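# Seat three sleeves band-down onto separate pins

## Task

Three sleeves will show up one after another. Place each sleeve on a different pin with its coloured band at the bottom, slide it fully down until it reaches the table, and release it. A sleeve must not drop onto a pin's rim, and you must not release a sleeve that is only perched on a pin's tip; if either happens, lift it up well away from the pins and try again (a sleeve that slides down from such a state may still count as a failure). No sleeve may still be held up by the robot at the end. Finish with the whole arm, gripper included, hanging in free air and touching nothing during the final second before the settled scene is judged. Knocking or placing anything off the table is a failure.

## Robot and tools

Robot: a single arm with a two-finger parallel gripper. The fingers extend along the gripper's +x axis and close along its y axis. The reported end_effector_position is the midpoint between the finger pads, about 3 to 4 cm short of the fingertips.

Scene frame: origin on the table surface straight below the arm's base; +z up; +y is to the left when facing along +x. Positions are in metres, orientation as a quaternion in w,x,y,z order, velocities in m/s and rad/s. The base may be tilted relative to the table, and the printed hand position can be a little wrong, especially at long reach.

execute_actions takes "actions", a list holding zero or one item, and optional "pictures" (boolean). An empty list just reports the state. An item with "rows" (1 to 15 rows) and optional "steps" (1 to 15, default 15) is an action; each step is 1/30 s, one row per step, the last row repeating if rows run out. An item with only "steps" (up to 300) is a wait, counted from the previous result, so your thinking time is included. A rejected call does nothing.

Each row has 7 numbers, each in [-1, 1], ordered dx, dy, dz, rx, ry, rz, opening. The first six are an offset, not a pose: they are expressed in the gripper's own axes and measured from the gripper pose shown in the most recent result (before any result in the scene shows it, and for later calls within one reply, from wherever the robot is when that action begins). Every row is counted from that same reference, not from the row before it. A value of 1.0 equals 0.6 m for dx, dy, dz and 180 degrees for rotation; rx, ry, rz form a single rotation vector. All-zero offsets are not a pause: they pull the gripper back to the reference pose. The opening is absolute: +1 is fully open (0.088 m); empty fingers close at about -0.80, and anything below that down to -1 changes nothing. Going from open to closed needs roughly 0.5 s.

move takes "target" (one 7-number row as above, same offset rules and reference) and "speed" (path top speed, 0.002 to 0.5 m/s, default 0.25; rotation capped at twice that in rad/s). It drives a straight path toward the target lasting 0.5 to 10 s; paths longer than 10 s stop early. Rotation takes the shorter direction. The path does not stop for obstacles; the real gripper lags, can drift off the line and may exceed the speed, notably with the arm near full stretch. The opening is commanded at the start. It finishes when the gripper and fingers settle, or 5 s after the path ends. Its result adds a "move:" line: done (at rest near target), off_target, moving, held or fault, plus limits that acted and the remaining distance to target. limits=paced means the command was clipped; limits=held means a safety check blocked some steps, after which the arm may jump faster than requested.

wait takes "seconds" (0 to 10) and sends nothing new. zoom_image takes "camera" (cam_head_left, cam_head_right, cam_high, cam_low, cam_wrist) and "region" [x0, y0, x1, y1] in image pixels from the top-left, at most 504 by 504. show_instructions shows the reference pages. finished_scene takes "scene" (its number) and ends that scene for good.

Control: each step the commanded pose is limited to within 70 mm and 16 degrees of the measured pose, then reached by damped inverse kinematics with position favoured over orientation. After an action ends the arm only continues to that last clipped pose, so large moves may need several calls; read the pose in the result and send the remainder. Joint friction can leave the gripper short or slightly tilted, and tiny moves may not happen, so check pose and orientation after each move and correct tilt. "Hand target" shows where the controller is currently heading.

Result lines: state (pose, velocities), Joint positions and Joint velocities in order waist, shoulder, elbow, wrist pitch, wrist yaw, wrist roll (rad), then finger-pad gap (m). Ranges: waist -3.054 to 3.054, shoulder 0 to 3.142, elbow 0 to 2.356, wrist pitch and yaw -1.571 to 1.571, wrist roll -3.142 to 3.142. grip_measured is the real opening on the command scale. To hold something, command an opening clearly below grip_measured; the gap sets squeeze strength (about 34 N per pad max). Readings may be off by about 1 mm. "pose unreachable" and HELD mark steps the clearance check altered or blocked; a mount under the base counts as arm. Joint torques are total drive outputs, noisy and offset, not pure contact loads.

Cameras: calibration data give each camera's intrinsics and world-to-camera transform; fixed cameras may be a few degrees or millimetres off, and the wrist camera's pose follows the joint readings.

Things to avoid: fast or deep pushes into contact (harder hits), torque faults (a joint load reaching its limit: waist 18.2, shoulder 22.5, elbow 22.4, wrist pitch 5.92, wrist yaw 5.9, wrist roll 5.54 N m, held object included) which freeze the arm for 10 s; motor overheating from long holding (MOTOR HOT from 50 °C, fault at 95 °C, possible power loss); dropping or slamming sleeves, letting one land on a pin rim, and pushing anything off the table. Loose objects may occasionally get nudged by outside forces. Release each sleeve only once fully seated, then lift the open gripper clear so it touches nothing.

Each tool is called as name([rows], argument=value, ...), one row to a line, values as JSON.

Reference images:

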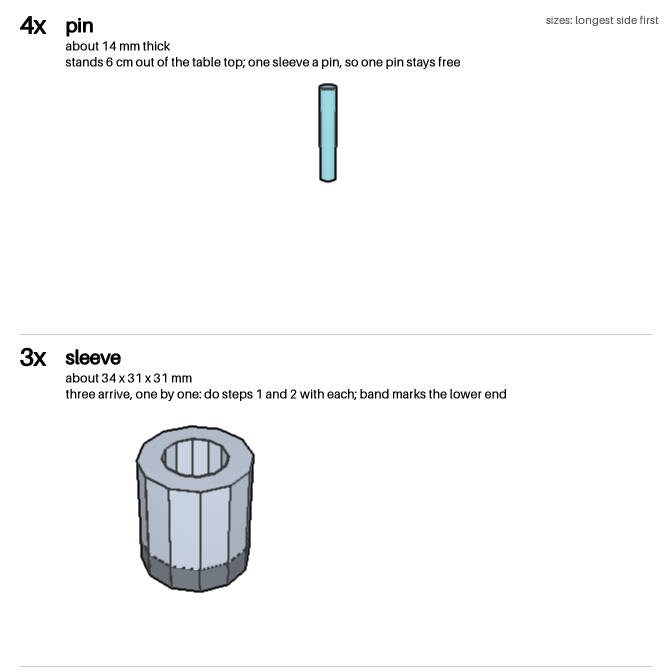

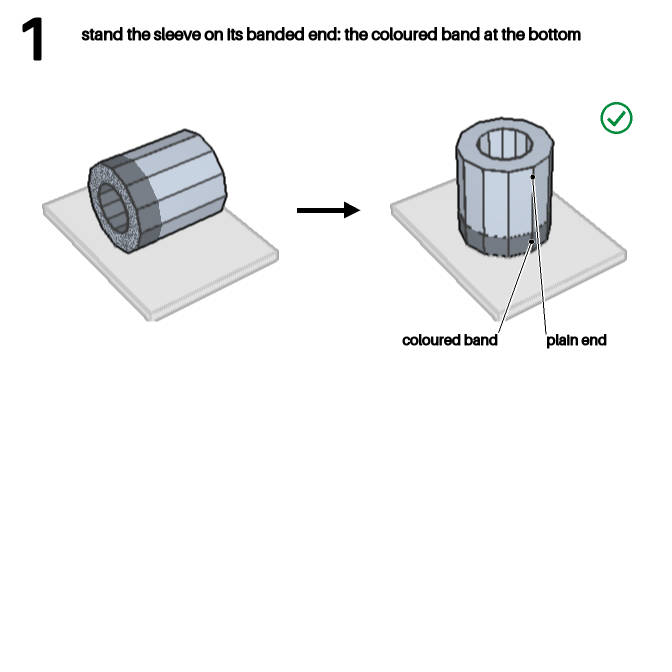

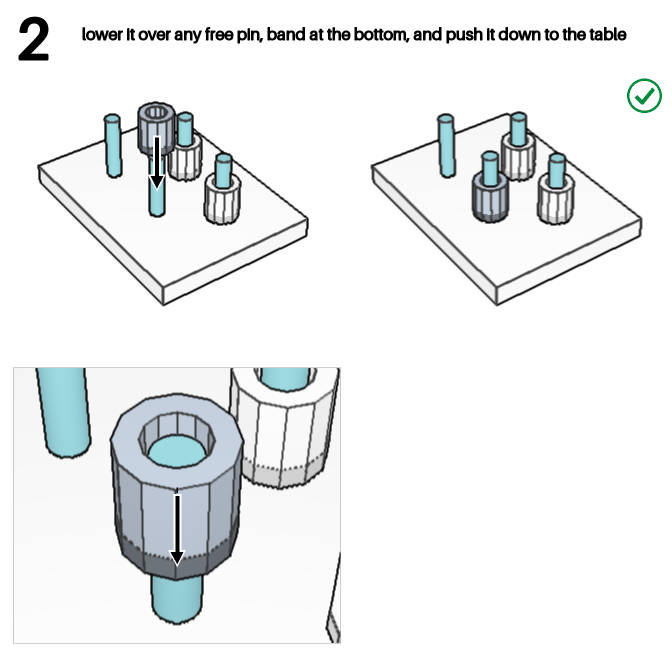

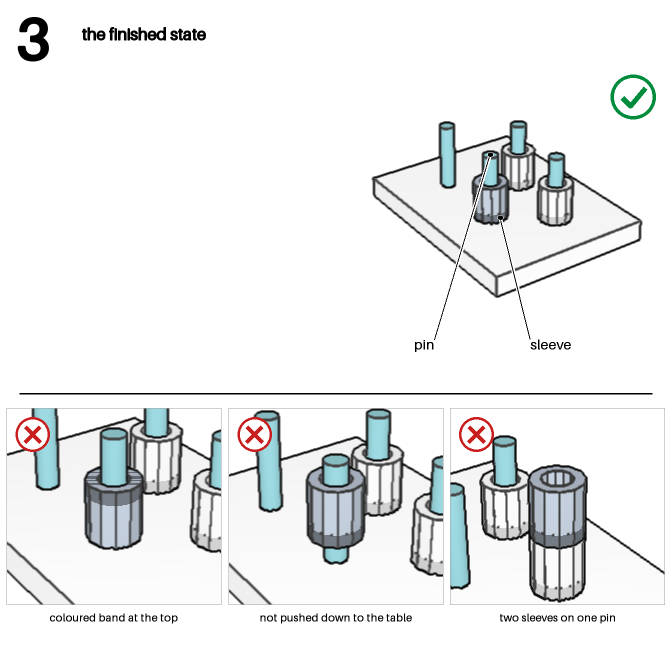

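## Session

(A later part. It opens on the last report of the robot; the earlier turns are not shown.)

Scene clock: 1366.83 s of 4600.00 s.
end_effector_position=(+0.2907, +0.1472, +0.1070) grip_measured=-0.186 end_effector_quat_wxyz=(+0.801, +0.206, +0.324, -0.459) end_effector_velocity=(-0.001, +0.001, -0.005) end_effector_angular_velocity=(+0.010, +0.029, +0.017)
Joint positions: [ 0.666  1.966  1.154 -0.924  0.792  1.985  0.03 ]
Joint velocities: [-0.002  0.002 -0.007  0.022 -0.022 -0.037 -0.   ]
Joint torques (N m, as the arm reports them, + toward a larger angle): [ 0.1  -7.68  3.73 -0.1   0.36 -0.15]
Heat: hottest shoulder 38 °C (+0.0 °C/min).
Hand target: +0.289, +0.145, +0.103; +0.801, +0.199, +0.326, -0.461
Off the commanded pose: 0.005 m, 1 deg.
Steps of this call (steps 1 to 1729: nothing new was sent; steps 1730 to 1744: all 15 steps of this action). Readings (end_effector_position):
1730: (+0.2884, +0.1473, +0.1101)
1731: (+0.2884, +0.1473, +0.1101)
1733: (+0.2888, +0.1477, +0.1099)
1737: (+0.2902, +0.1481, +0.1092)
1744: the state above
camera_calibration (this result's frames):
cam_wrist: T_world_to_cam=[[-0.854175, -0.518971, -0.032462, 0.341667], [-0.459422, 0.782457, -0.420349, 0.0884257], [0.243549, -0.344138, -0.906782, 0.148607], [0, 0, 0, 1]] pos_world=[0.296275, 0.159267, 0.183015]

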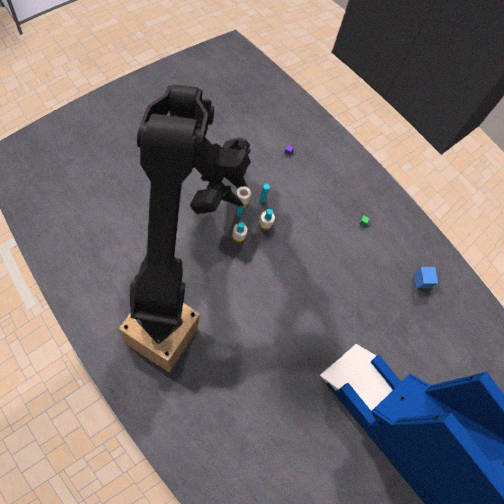

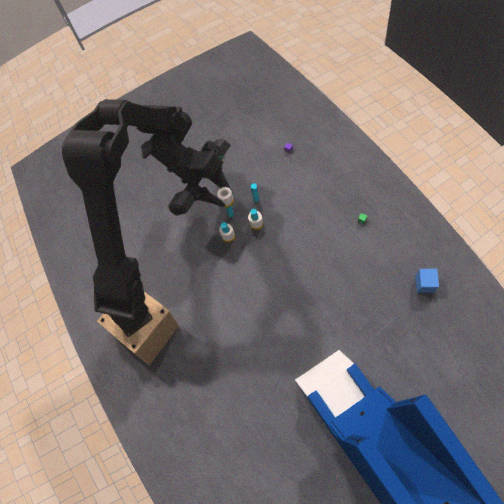

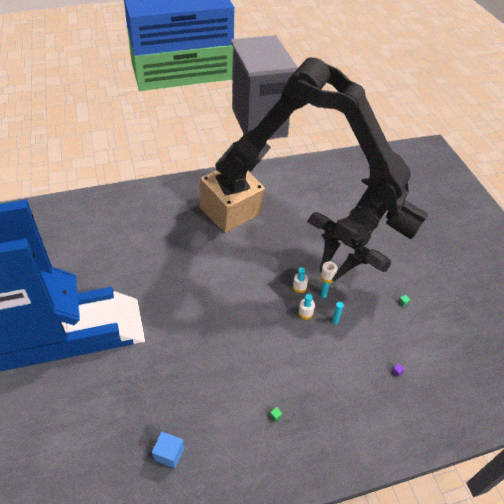

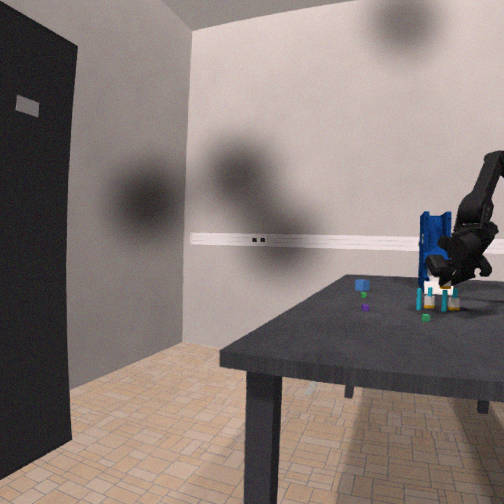

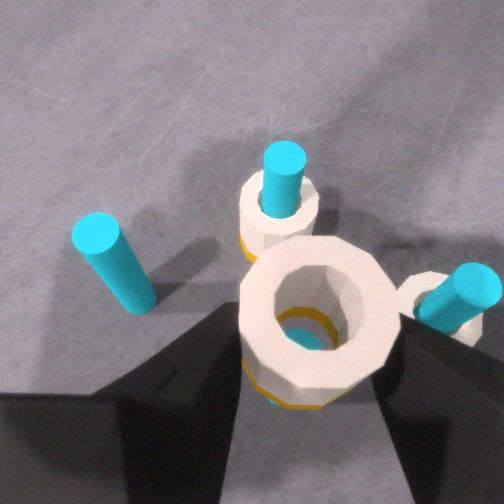

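execute_actions([
  {"rows": [[0.00585,-0.00378,-0.0041,-0.0036,-0.0005,-0.0036,-0.5],[0.00679,-0.00379,-0.00504,-0.0036,-0.0005,-0.0036,-0.5],[0.00797,-0.00381,-0.00622,-0.0036,-0.0005,-0.0036,-0.5],[0.00927,-0.00384,-0.00752,-0.0036,-0.0005,-0.0036,-0.5],[0.01056,-0.00386,-0.00882,-0.0036,-0.0005,-0.0036,-0.5],[0.01186,-0.00388,-0.01011,-0.0036,-0.0005,-0.0036,-0.5],[0.01315,-0.0039,-0.01141,-0.0036,-0.0005,-0.0036,-0.5],[0.01445,-0.00392,-0.01271,-0.0036,-0.0005,-0.0036,-0.5],[0.01563,-0.00394,-0.01389,-0.0036,-0.0005,-0.0036,-0.5],[0.01669,-0.00396,-0.01495,-0.0036,-0.0005,-0.0036,-0.5],[0.01763,-0.00398,-0.01589,-0.0036,-0.0005,-0.0036,-0.5],[0.01846,-0.00399,-0.01672,-0.0036,-0.0005,-0.0036,-0.5],[0.01904,-0.004,-0.01731,-0.0036,-0.0005,-0.0036,-0.5],[0.0194,-0.00401,-0.01766,-0.0036,-0.0005,-0.0036,-0.5],[0.01952,-0.00401,-0.01778,-0.0036,-0.0005,-0.0036,-0.5]], "steps": 15},
], pictures=false)

wait(seconds=0.15)

zoom_image(camera="cam_wrist", region=[210, 230, 420, 440])

zoom_image(camera="cam_low", region=[405, 235, 495, 325])

Scene clock: 1390.33 s of 4600.00 s.
end_effector_position=(+0.2908, +0.1477, +0.0965) grip_measured=-0.186 end_effector_quat_wxyz=(+0.801, +0.205, +0.324, -0.459) end_effector_velocity=(-0.001, -0.000, -0.018) end_effector_angular_velocity=(+0.004, +0.008, +0.001)
Joint positions: [ 0.665  1.994  1.146 -0.889  0.792  1.983  0.03 ]
Joint velocities: [-0.002  0.042 -0.022  0.066 -0.007 -0.007 -0.   ]
Joint torques (N m, as the arm reports them, + toward a larger angle): [ 0.07 -7.76  3.79 -0.1   0.33 -0.12]
Heat: hottest shoulder 38 °C (+1.0 °C/min).
Hand target: +0.289, +0.146, +0.091; +0.800, +0.199, +0.327, -0.462
Off the commanded pose: 0.006 m, 1 deg.
Steps of this call (steps 1 to 690: nothing new was sent; steps 691 to 705: all 15 steps of this action). Readings (end_effector_position):
691: (+0.2904, +0.1467, +0.1058)
692: (+0.2904, +0.1467, +0.1058)
694: (+0.2905, +0.1468, +0.1054)
698: (+0.2911, +0.1476, +0.1025)
705: the state above

Scene clock: 1390.50 s of 4600.00 s.
end_effector_position=(+0.2908, +0.1477, +0.0951) grip_measured=-0.186 end_effector_quat_wxyz=(+0.801, +0.204, +0.324, -0.459) end_effector_velocity=(+0.001, -0.001, -0.001) end_effector_angular_velocity=(-0.011, +0.006, +0.015)
Joint positions: [ 0.665  1.998  1.145 -0.885  0.792  1.983  0.03 ]
Joint velocities: [-0.002  0.002 -0.002  0.007  0.007 -0.022 -0.   ]
Joint torques (N m, as the arm reports them, + toward a larger angle): [ 0.07 -7.56  3.58 -0.07  0.33 -0.13]
Heat: hottest shoulder 38 °C (+1.0 °C/min).
Hand target: +0.289, +0.146, +0.091; +0.800, +0.198, +0.327, -0.462
Off the commanded pose: 0.005 m, 1 deg.
Steps of this call (steps 1 to 5: nothing new was sent). Readings (end_effector_position):
1: (+0.2908, +0.1477, +0.0960)
2: (+0.2908, +0.1477, +0.0956)
4: (+0.2909, +0.1478, +0.0953)
5: the state above
camera_calibration (this result's frames):
cam_wrist: T_world_to_cam=[[-0.853905, -0.519564, -0.0299976, 0.341492], [-0.460725, 0.781492, -0.420717, 0.083669], [0.242033, -0.345432, -0.906696, 0.138651], [0, 0, 0, 1]] pos_world=[0.296592, 0.159935, 0.171159]

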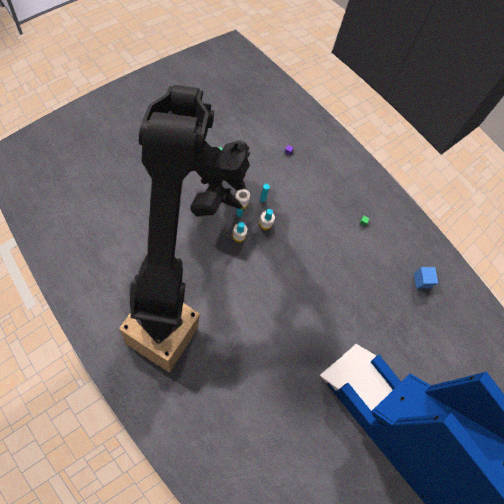

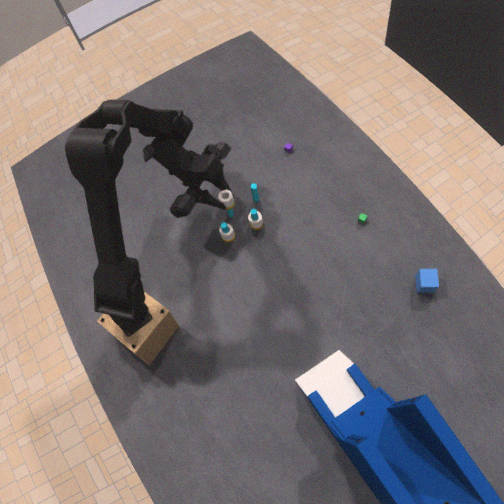

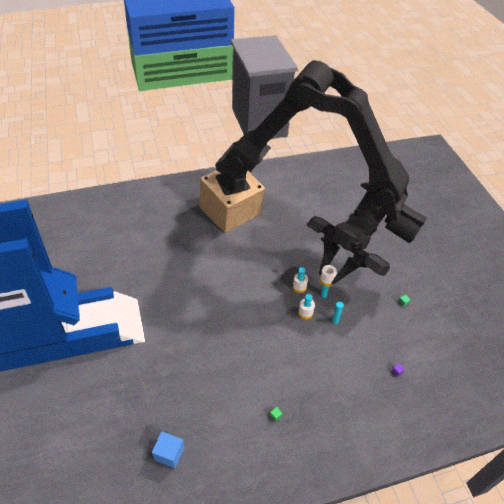

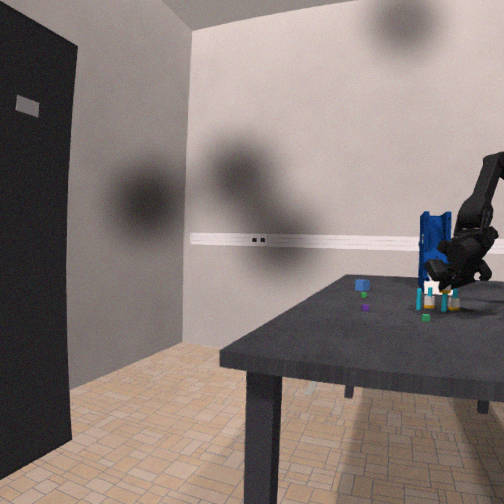

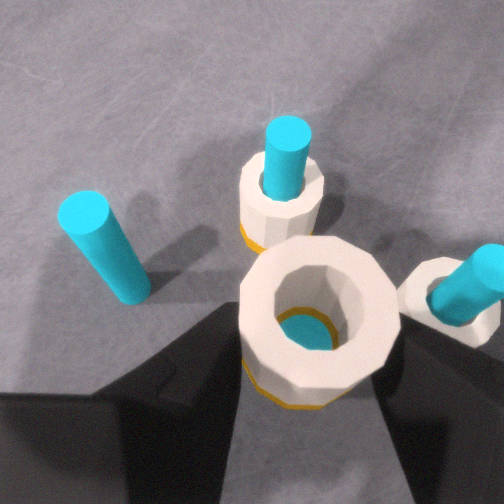

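Region (210, 230, 420, 440) of cam_wrist's 504x504 image, scaled by 2.400, with more detail than that image has.

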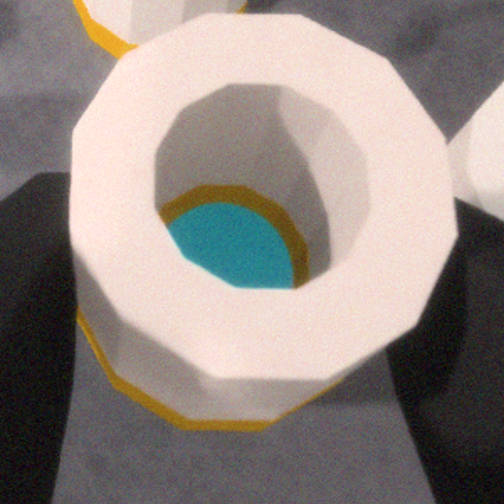

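Region (405, 235, 495, 325) of cam_low's 504x504 image, scaled by 5.600, with more detail than that image has.

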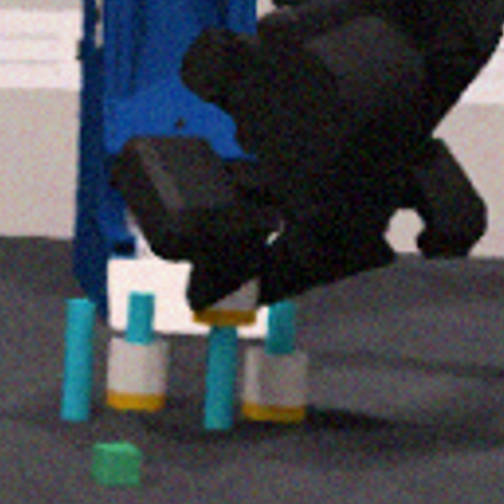

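execute_actions([
  {"rows": [[0.00685,-0.00393,-0.00428,-0.003,0,-0.003,-0.5],[0.00872,-0.00395,-0.00619,-0.003,0,-0.003,-0.5],[0.01151,-0.00399,-0.00905,-0.003,0,-0.003,-0.5],[0.01501,-0.00403,-0.01262,-0.003,0,-0.003,-0.5],[0.0185,-0.00407,-0.01619,-0.003,0,-0.003,-0.5],[0.022,-0.00411,-0.01977,-0.003,0,-0.003,-0.5],[0.02549,-0.00416,-0.02334,-0.003,0,-0.003,-0.5],[0.02899,-0.0042,-0.02691,-0.003,0,-0.003,-0.5],[0.03248,-0.00424,-0.03048,-0.003,0,-0.003,-0.5],[0.03598,-0.00428,-0.03406,-0.003,0,-0.003,-0.5],[0.03947,-0.00432,-0.03763,-0.003,0,-0.003,-0.5],[0.04297,-0.00437,-0.0412,-0.003,0,-0.003,-0.5],[0.04646,-0.00441,-0.04478,-0.003,0,-0.003,-0.5],[0.04972,-0.00445,-0.04811,-0.003,0,-0.003,-0.5],[0.05275,-0.00448,-0.05121,-0.003,0,-0.003,-0.5]], "steps": 15},
], pictures=false)

execute_actions([
  {"rows": [[0.0199,-0.00409,-0.01762,-0.003,0,-0.003,-0.5],[0.02246,-0.00412,-0.02024,-0.003,0,-0.003,-0.5],[0.02479,-0.00415,-0.02262,-0.003,0,-0.003,-0.5],[0.02689,-0.00417,-0.02477,-0.003,0,-0.003,-0.5],[0.02875,-0.00419,-0.02667,-0.003,0,-0.003,-0.5],[0.03039,-0.00421,-0.02834,-0.003,0,-0.003,-0.5],[0.03178,-0.00423,-0.02977,-0.003,0,-0.003,-0.5],[0.03295,-0.00424,-0.03096,-0.003,0,-0.003,-0.5],[0.03388,-0.00426,-0.03191,-0.003,0,-0.003,-0.5],[0.0347,-0.00427,-0.03275,-0.003,0,-0.003,-0.5],[0.03539,-0.00427,-0.03346,-0.003,0,-0.003,-0.5],[0.03598,-0.00428,-0.03406,-0.003,0,-0.003,-0.5],[0.03644,-0.00429,-0.03453,-0.003,0,-0.003,-0.5],[0.03679,-0.00429,-0.03489,-0.003,0,-0.003,-0.5],[0.03703,-0.00429,-0.03513,-0.003,0,-0.003,-0.5]], "steps": 15},
], pictures=false)

wait(seconds=0.2)

zoom_image(camera="cam_high", region=[280, 245, 370, 335])

Scene clock: 1445.77 s of 4600.00 s.
end_effector_position=(+0.2911, +0.1488, +0.0644) grip_measured=-0.186 end_effector_quat_wxyz=(+0.801, +0.206, +0.324, -0.459) end_effector_velocity=(+0.002, +0.000, -0.083) end_effector_angular_velocity=(-0.016, +0.009, +0.005)
Joint positions: [ 0.663  2.08   1.124 -0.777  0.791  1.98   0.03 ]
Joint velocities: [-0.012  0.242 -0.032  0.271  0.007 -0.022  0.   ]
Joint torques (N m, as the arm reports them, + toward a larger angle): [ 0.16 -7.62  3.08 -0.08  0.35 -0.18]
Heat: hottest shoulder 38 °C (+0.0 °C/min).
Hand target: +0.289, +0.146, +0.052; +0.800, +0.199, +0.327, -0.462
Off the commanded pose: 0.014 m, 1 deg.
Steps of this call (steps 1 to 1643: nothing new was sent; steps 1644 to 1658: all 15 steps of this action). Readings (end_effector_position):
1644: (+0.2901, +0.1469, +0.0930)
1645: (+0.2903, +0.1470, +0.0929)
1647: (+0.2910, +0.1478, +0.0919)
1651: (+0.2918, +0.1490, +0.0847)
1658: the state above

Scene clock: 1446.27 s of 4600.00 s.
end_effector_position=(+0.2921, +0.1497, +0.0416) grip_measured=-0.186 end_effector_quat_wxyz=(+0.802, +0.207, +0.323, -0.459) end_effector_velocity=(+0.005, +0.001, -0.003) end_effector_angular_velocity=(-0.002, -0.026, +0.007)
Joint positions: [ 0.66   2.148  1.119 -0.699  0.794  1.977  0.03 ]
Joint velocities: [-0.002  0.012 -0.002  0.037  0.022 -0.007 -0.   ]
Joint torques (N m, as the arm reports them, + toward a larger angle): [ 0.26 -6.77  2.94  0.29  0.23 -0.18]
Heat: hottest shoulder 38 °C (+0.0 °C/min).
Hand target: +0.290, +0.147, +0.034; +0.800, +0.200, +0.328, -0.461
Off the commanded pose: 0.008 m, 1 deg.
Steps of this call (steps 1 to 15: all 15 steps of this action). Readings (end_effector_position):
1: (+0.2911, +0.1490, +0.0616)
2: (+0.2911, +0.1490, +0.0590)
4: (+0.2913, +0.1492, +0.0541)
8: (+0.2914, +0.1495, +0.0463)
15: the state above

Scene clock: 1446.47 s of 4600.00 s.
end_effector_position=(+0.2923, +0.1497, +0.0414) grip_measured=-0.186 end_effector_quat_wxyz=(+0.802, +0.207, +0.323, -0.458) end_effector_velocity=(-0.002, -0.002, -0.000) end_effector_angular_velocity=(-0.009, +0.023, +0.012)
Joint positions: [ 0.66   2.149  1.119 -0.698  0.795  1.976  0.03 ]
Joint velocities: [-0.002 -0.002 -0.002 -0.007 -0.007 -0.022 -0.   ]
Joint torques (N m, as the arm reports them, + toward a larger angle): [ 0.05 -6.55  3.06  0.45  0.2  -0.19]
Heat: hottest shoulder 38 °C (+0.0 °C/min).
Hand target: +0.290, +0.147, +0.034; +0.800, +0.201, +0.328, -0.461
Off the commanded pose: 0.008 m, 1 deg.
Steps of this call (steps 1 to 6: nothing new was sent). Readings (end_effector_position):
1: (+0.2923, +0.1497, +0.0416)
2: (+0.2922, +0.1497, +0.0415)
4: (+0.2923, +0.1497, +0.0415)
6: the state above
camera_calibration (this result's frames):
cam_wrist: T_world_to_cam=[[-0.853722, -0.519504, -0.035695, 0.342355], [-0.458498, 0.782424, -0.421417, 0.059459], [0.246856, -0.343407, -0.906164, 0.0885575], [0, 0, 0, 1]] pos_world=[0.297677, 0.161744, 0.117525]

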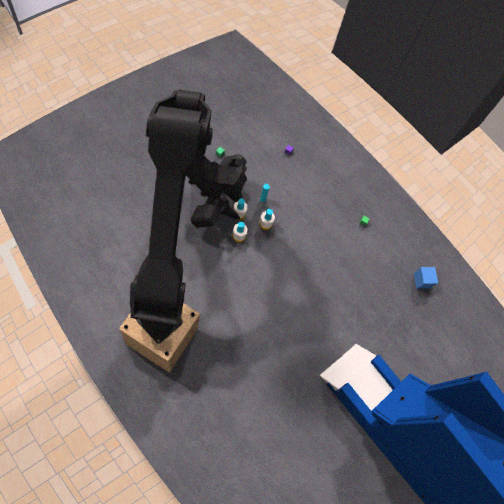

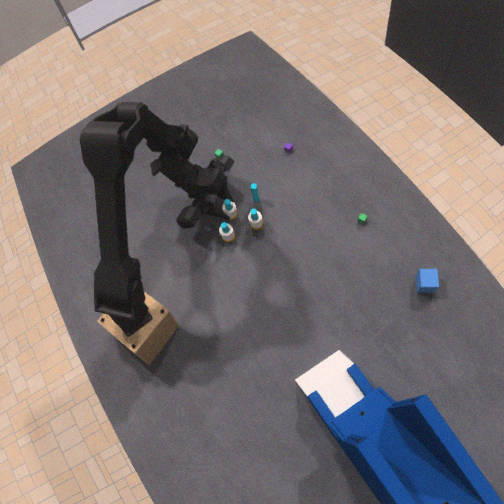

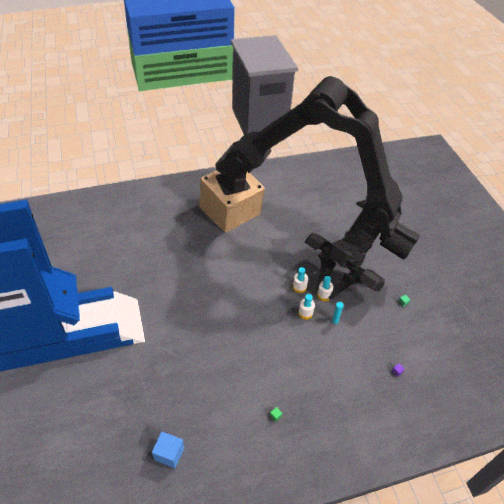

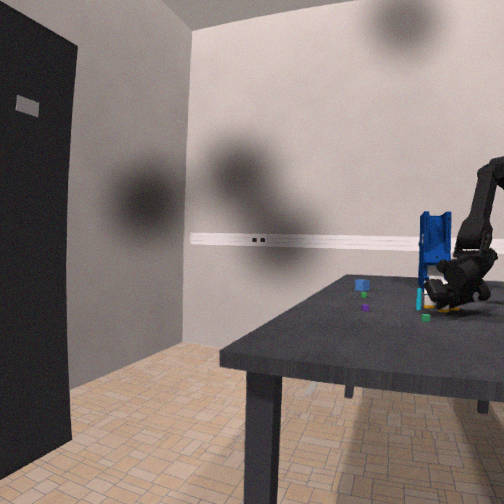

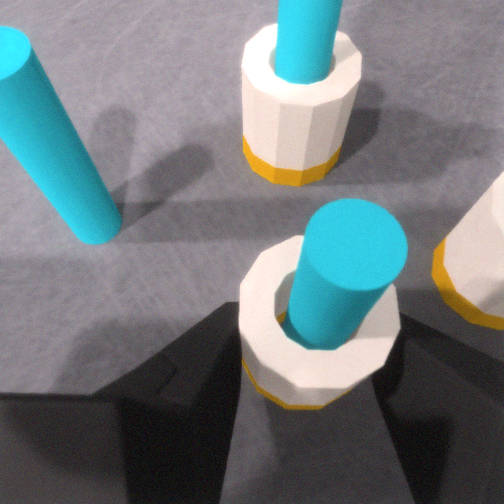

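Region (280, 245, 370, 335) of cam_high's 504x504 image, scaled by 5.600, with more detail than that image has.

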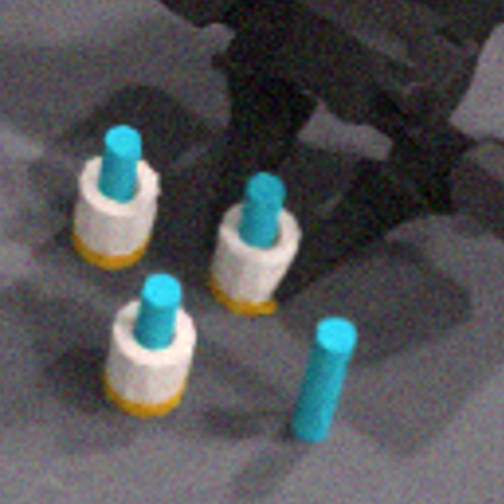

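execute_actions([
  {"rows": [[0.006,-0.003,-0.006,-0.002,0,-0.002,-0.4],[0.004,-0.002,-0.004,-0.001,0,-0.001,-0.3],[0.002,-0.001,-0.002,0,0,0,-0.22],[0.001,0,-0.001,0,0,0,-0.15],[0,0,0,0,0,0,-0.08],[0,0,0,0,0,0,0.0],[0,0,0,0,0,0,0.06],[0,0,0,0,0,0,0.08],[0,0,0,0,0,0,0.08]], "steps": 9},
], pictures=false)

move(target=[-0.13, 0.004, 0.02, 0, 0, 0, 0.08], speed=0.2)

zoom_image(camera="cam_low", region=[405, 235, 495, 325])

Scene clock: 1454.67 s of 4600.00 s.
end_effector_position=(+0.2924, +0.1498, +0.0411) grip_measured=-0.053 end_effector_quat_wxyz=(+0.803, +0.206, +0.322, -0.458) end_effector_velocity=(-0.000, -0.002, +0.001) end_effector_angular_velocity=(-0.019, +0.013, +0.015)
Joint positions: [ 0.661  2.15   1.118 -0.695  0.798  1.976  0.036]
Joint velocities: [-0.002 -0.002 -0.002 -0.007  0.007 -0.022  0.058]
Joint torques (N m, as the arm reports them, + toward a larger angle): [ 0.22 -8.82  3.61 -0.3   0.31 -0.03]
Heat: hottest shoulder 38 °C (+0.0 °C/min).
Hand target: +0.292, +0.150, +0.041; +0.802, +0.206, +0.323, -0.458
Off the commanded pose: 0.000 m, 0 deg.
Steps of this call (steps 1 to 237: nothing new was sent; steps 238 to 246: all 9 steps of this action). Readings (end_effector_position):
238: (+0.2924, +0.1496, +0.0412)
239: (+0.2924, +0.1496, +0.0412)
241: (+0.2924, +0.1496, +0.0412)
245: (+0.2924, +0.1498, +0.0412)
246: the state above

Scene clock: 1456.13 s of 4600.00 s.
end_effector_position=(+0.2690, +0.1874, +0.1020) grip_measured=+0.080 end_effector_quat_wxyz=(+0.804, +0.199, +0.322, -0.459) end_effector_velocity=(-0.003, +0.001, +0.003) end_effector_angular_velocity=(-0.008, +0.018, +0.010)
Joint positions: [ 0.796  2.07   1.273 -1.073  0.77   2.158  0.043]
Joint velocities: [ 0.007 -0.002  0.007 -0.022 -0.007 -0.007 -0.   ]
Joint torques (N m, as the arm reports them, + toward a larger angle): [ 0.62 -9.83  5.31 -0.57  0.24  0.1 ]
Heat: hottest shoulder 38 °C (+0.0 °C/min).
Hand target: +0.270, +0.190, +0.105; +0.803, +0.206, +0.322, -0.457
Off the commanded pose: 0.004 m, 1 deg.
move: done
camera_calibration (this result's frames):
cam_wrist: T_world_to_cam=[[-0.851039, -0.52451, -0.0249536, 0.343336], [-0.464741, 0.774479, -0.429182, 0.0487523], [0.244436, -0.353654, -0.902873, 0.164425], [0, 0, 0, 1]] pos_world=[0.274658, 0.200475, 0.177946]

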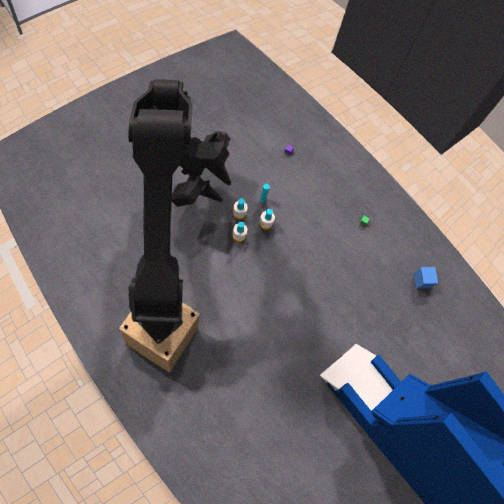

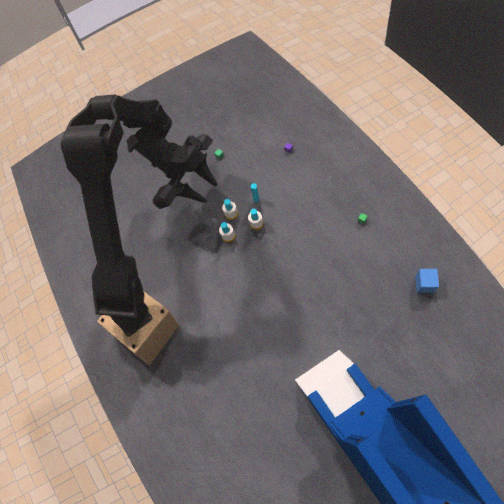

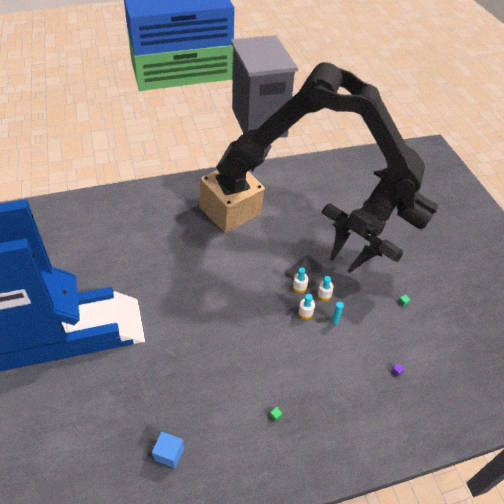

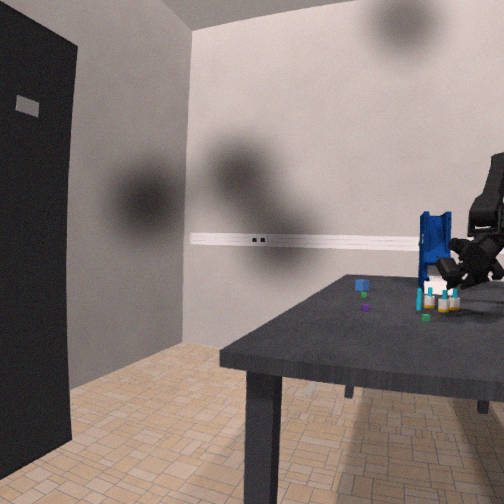

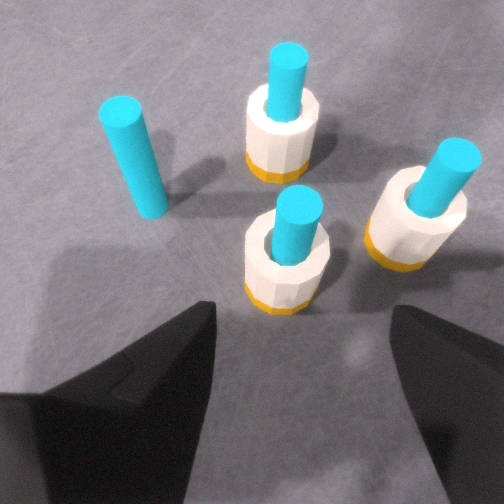

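Region (405, 235, 495, 325) of cam_low's 504x504 image, scaled by 5.600, with more detail than that image has.

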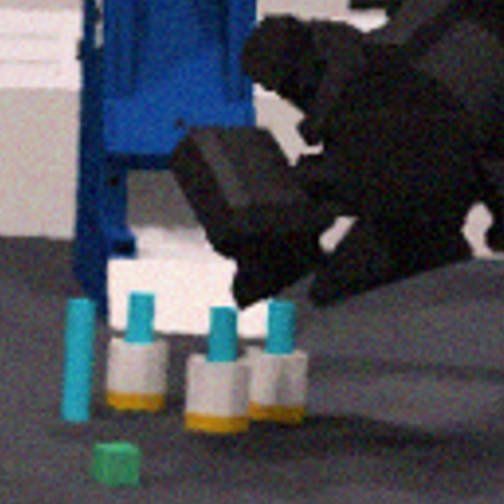

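All three sleeves are seated band-down, and the arm is clear.

finished_scene(scene=1)

The scene is finished: the task was done.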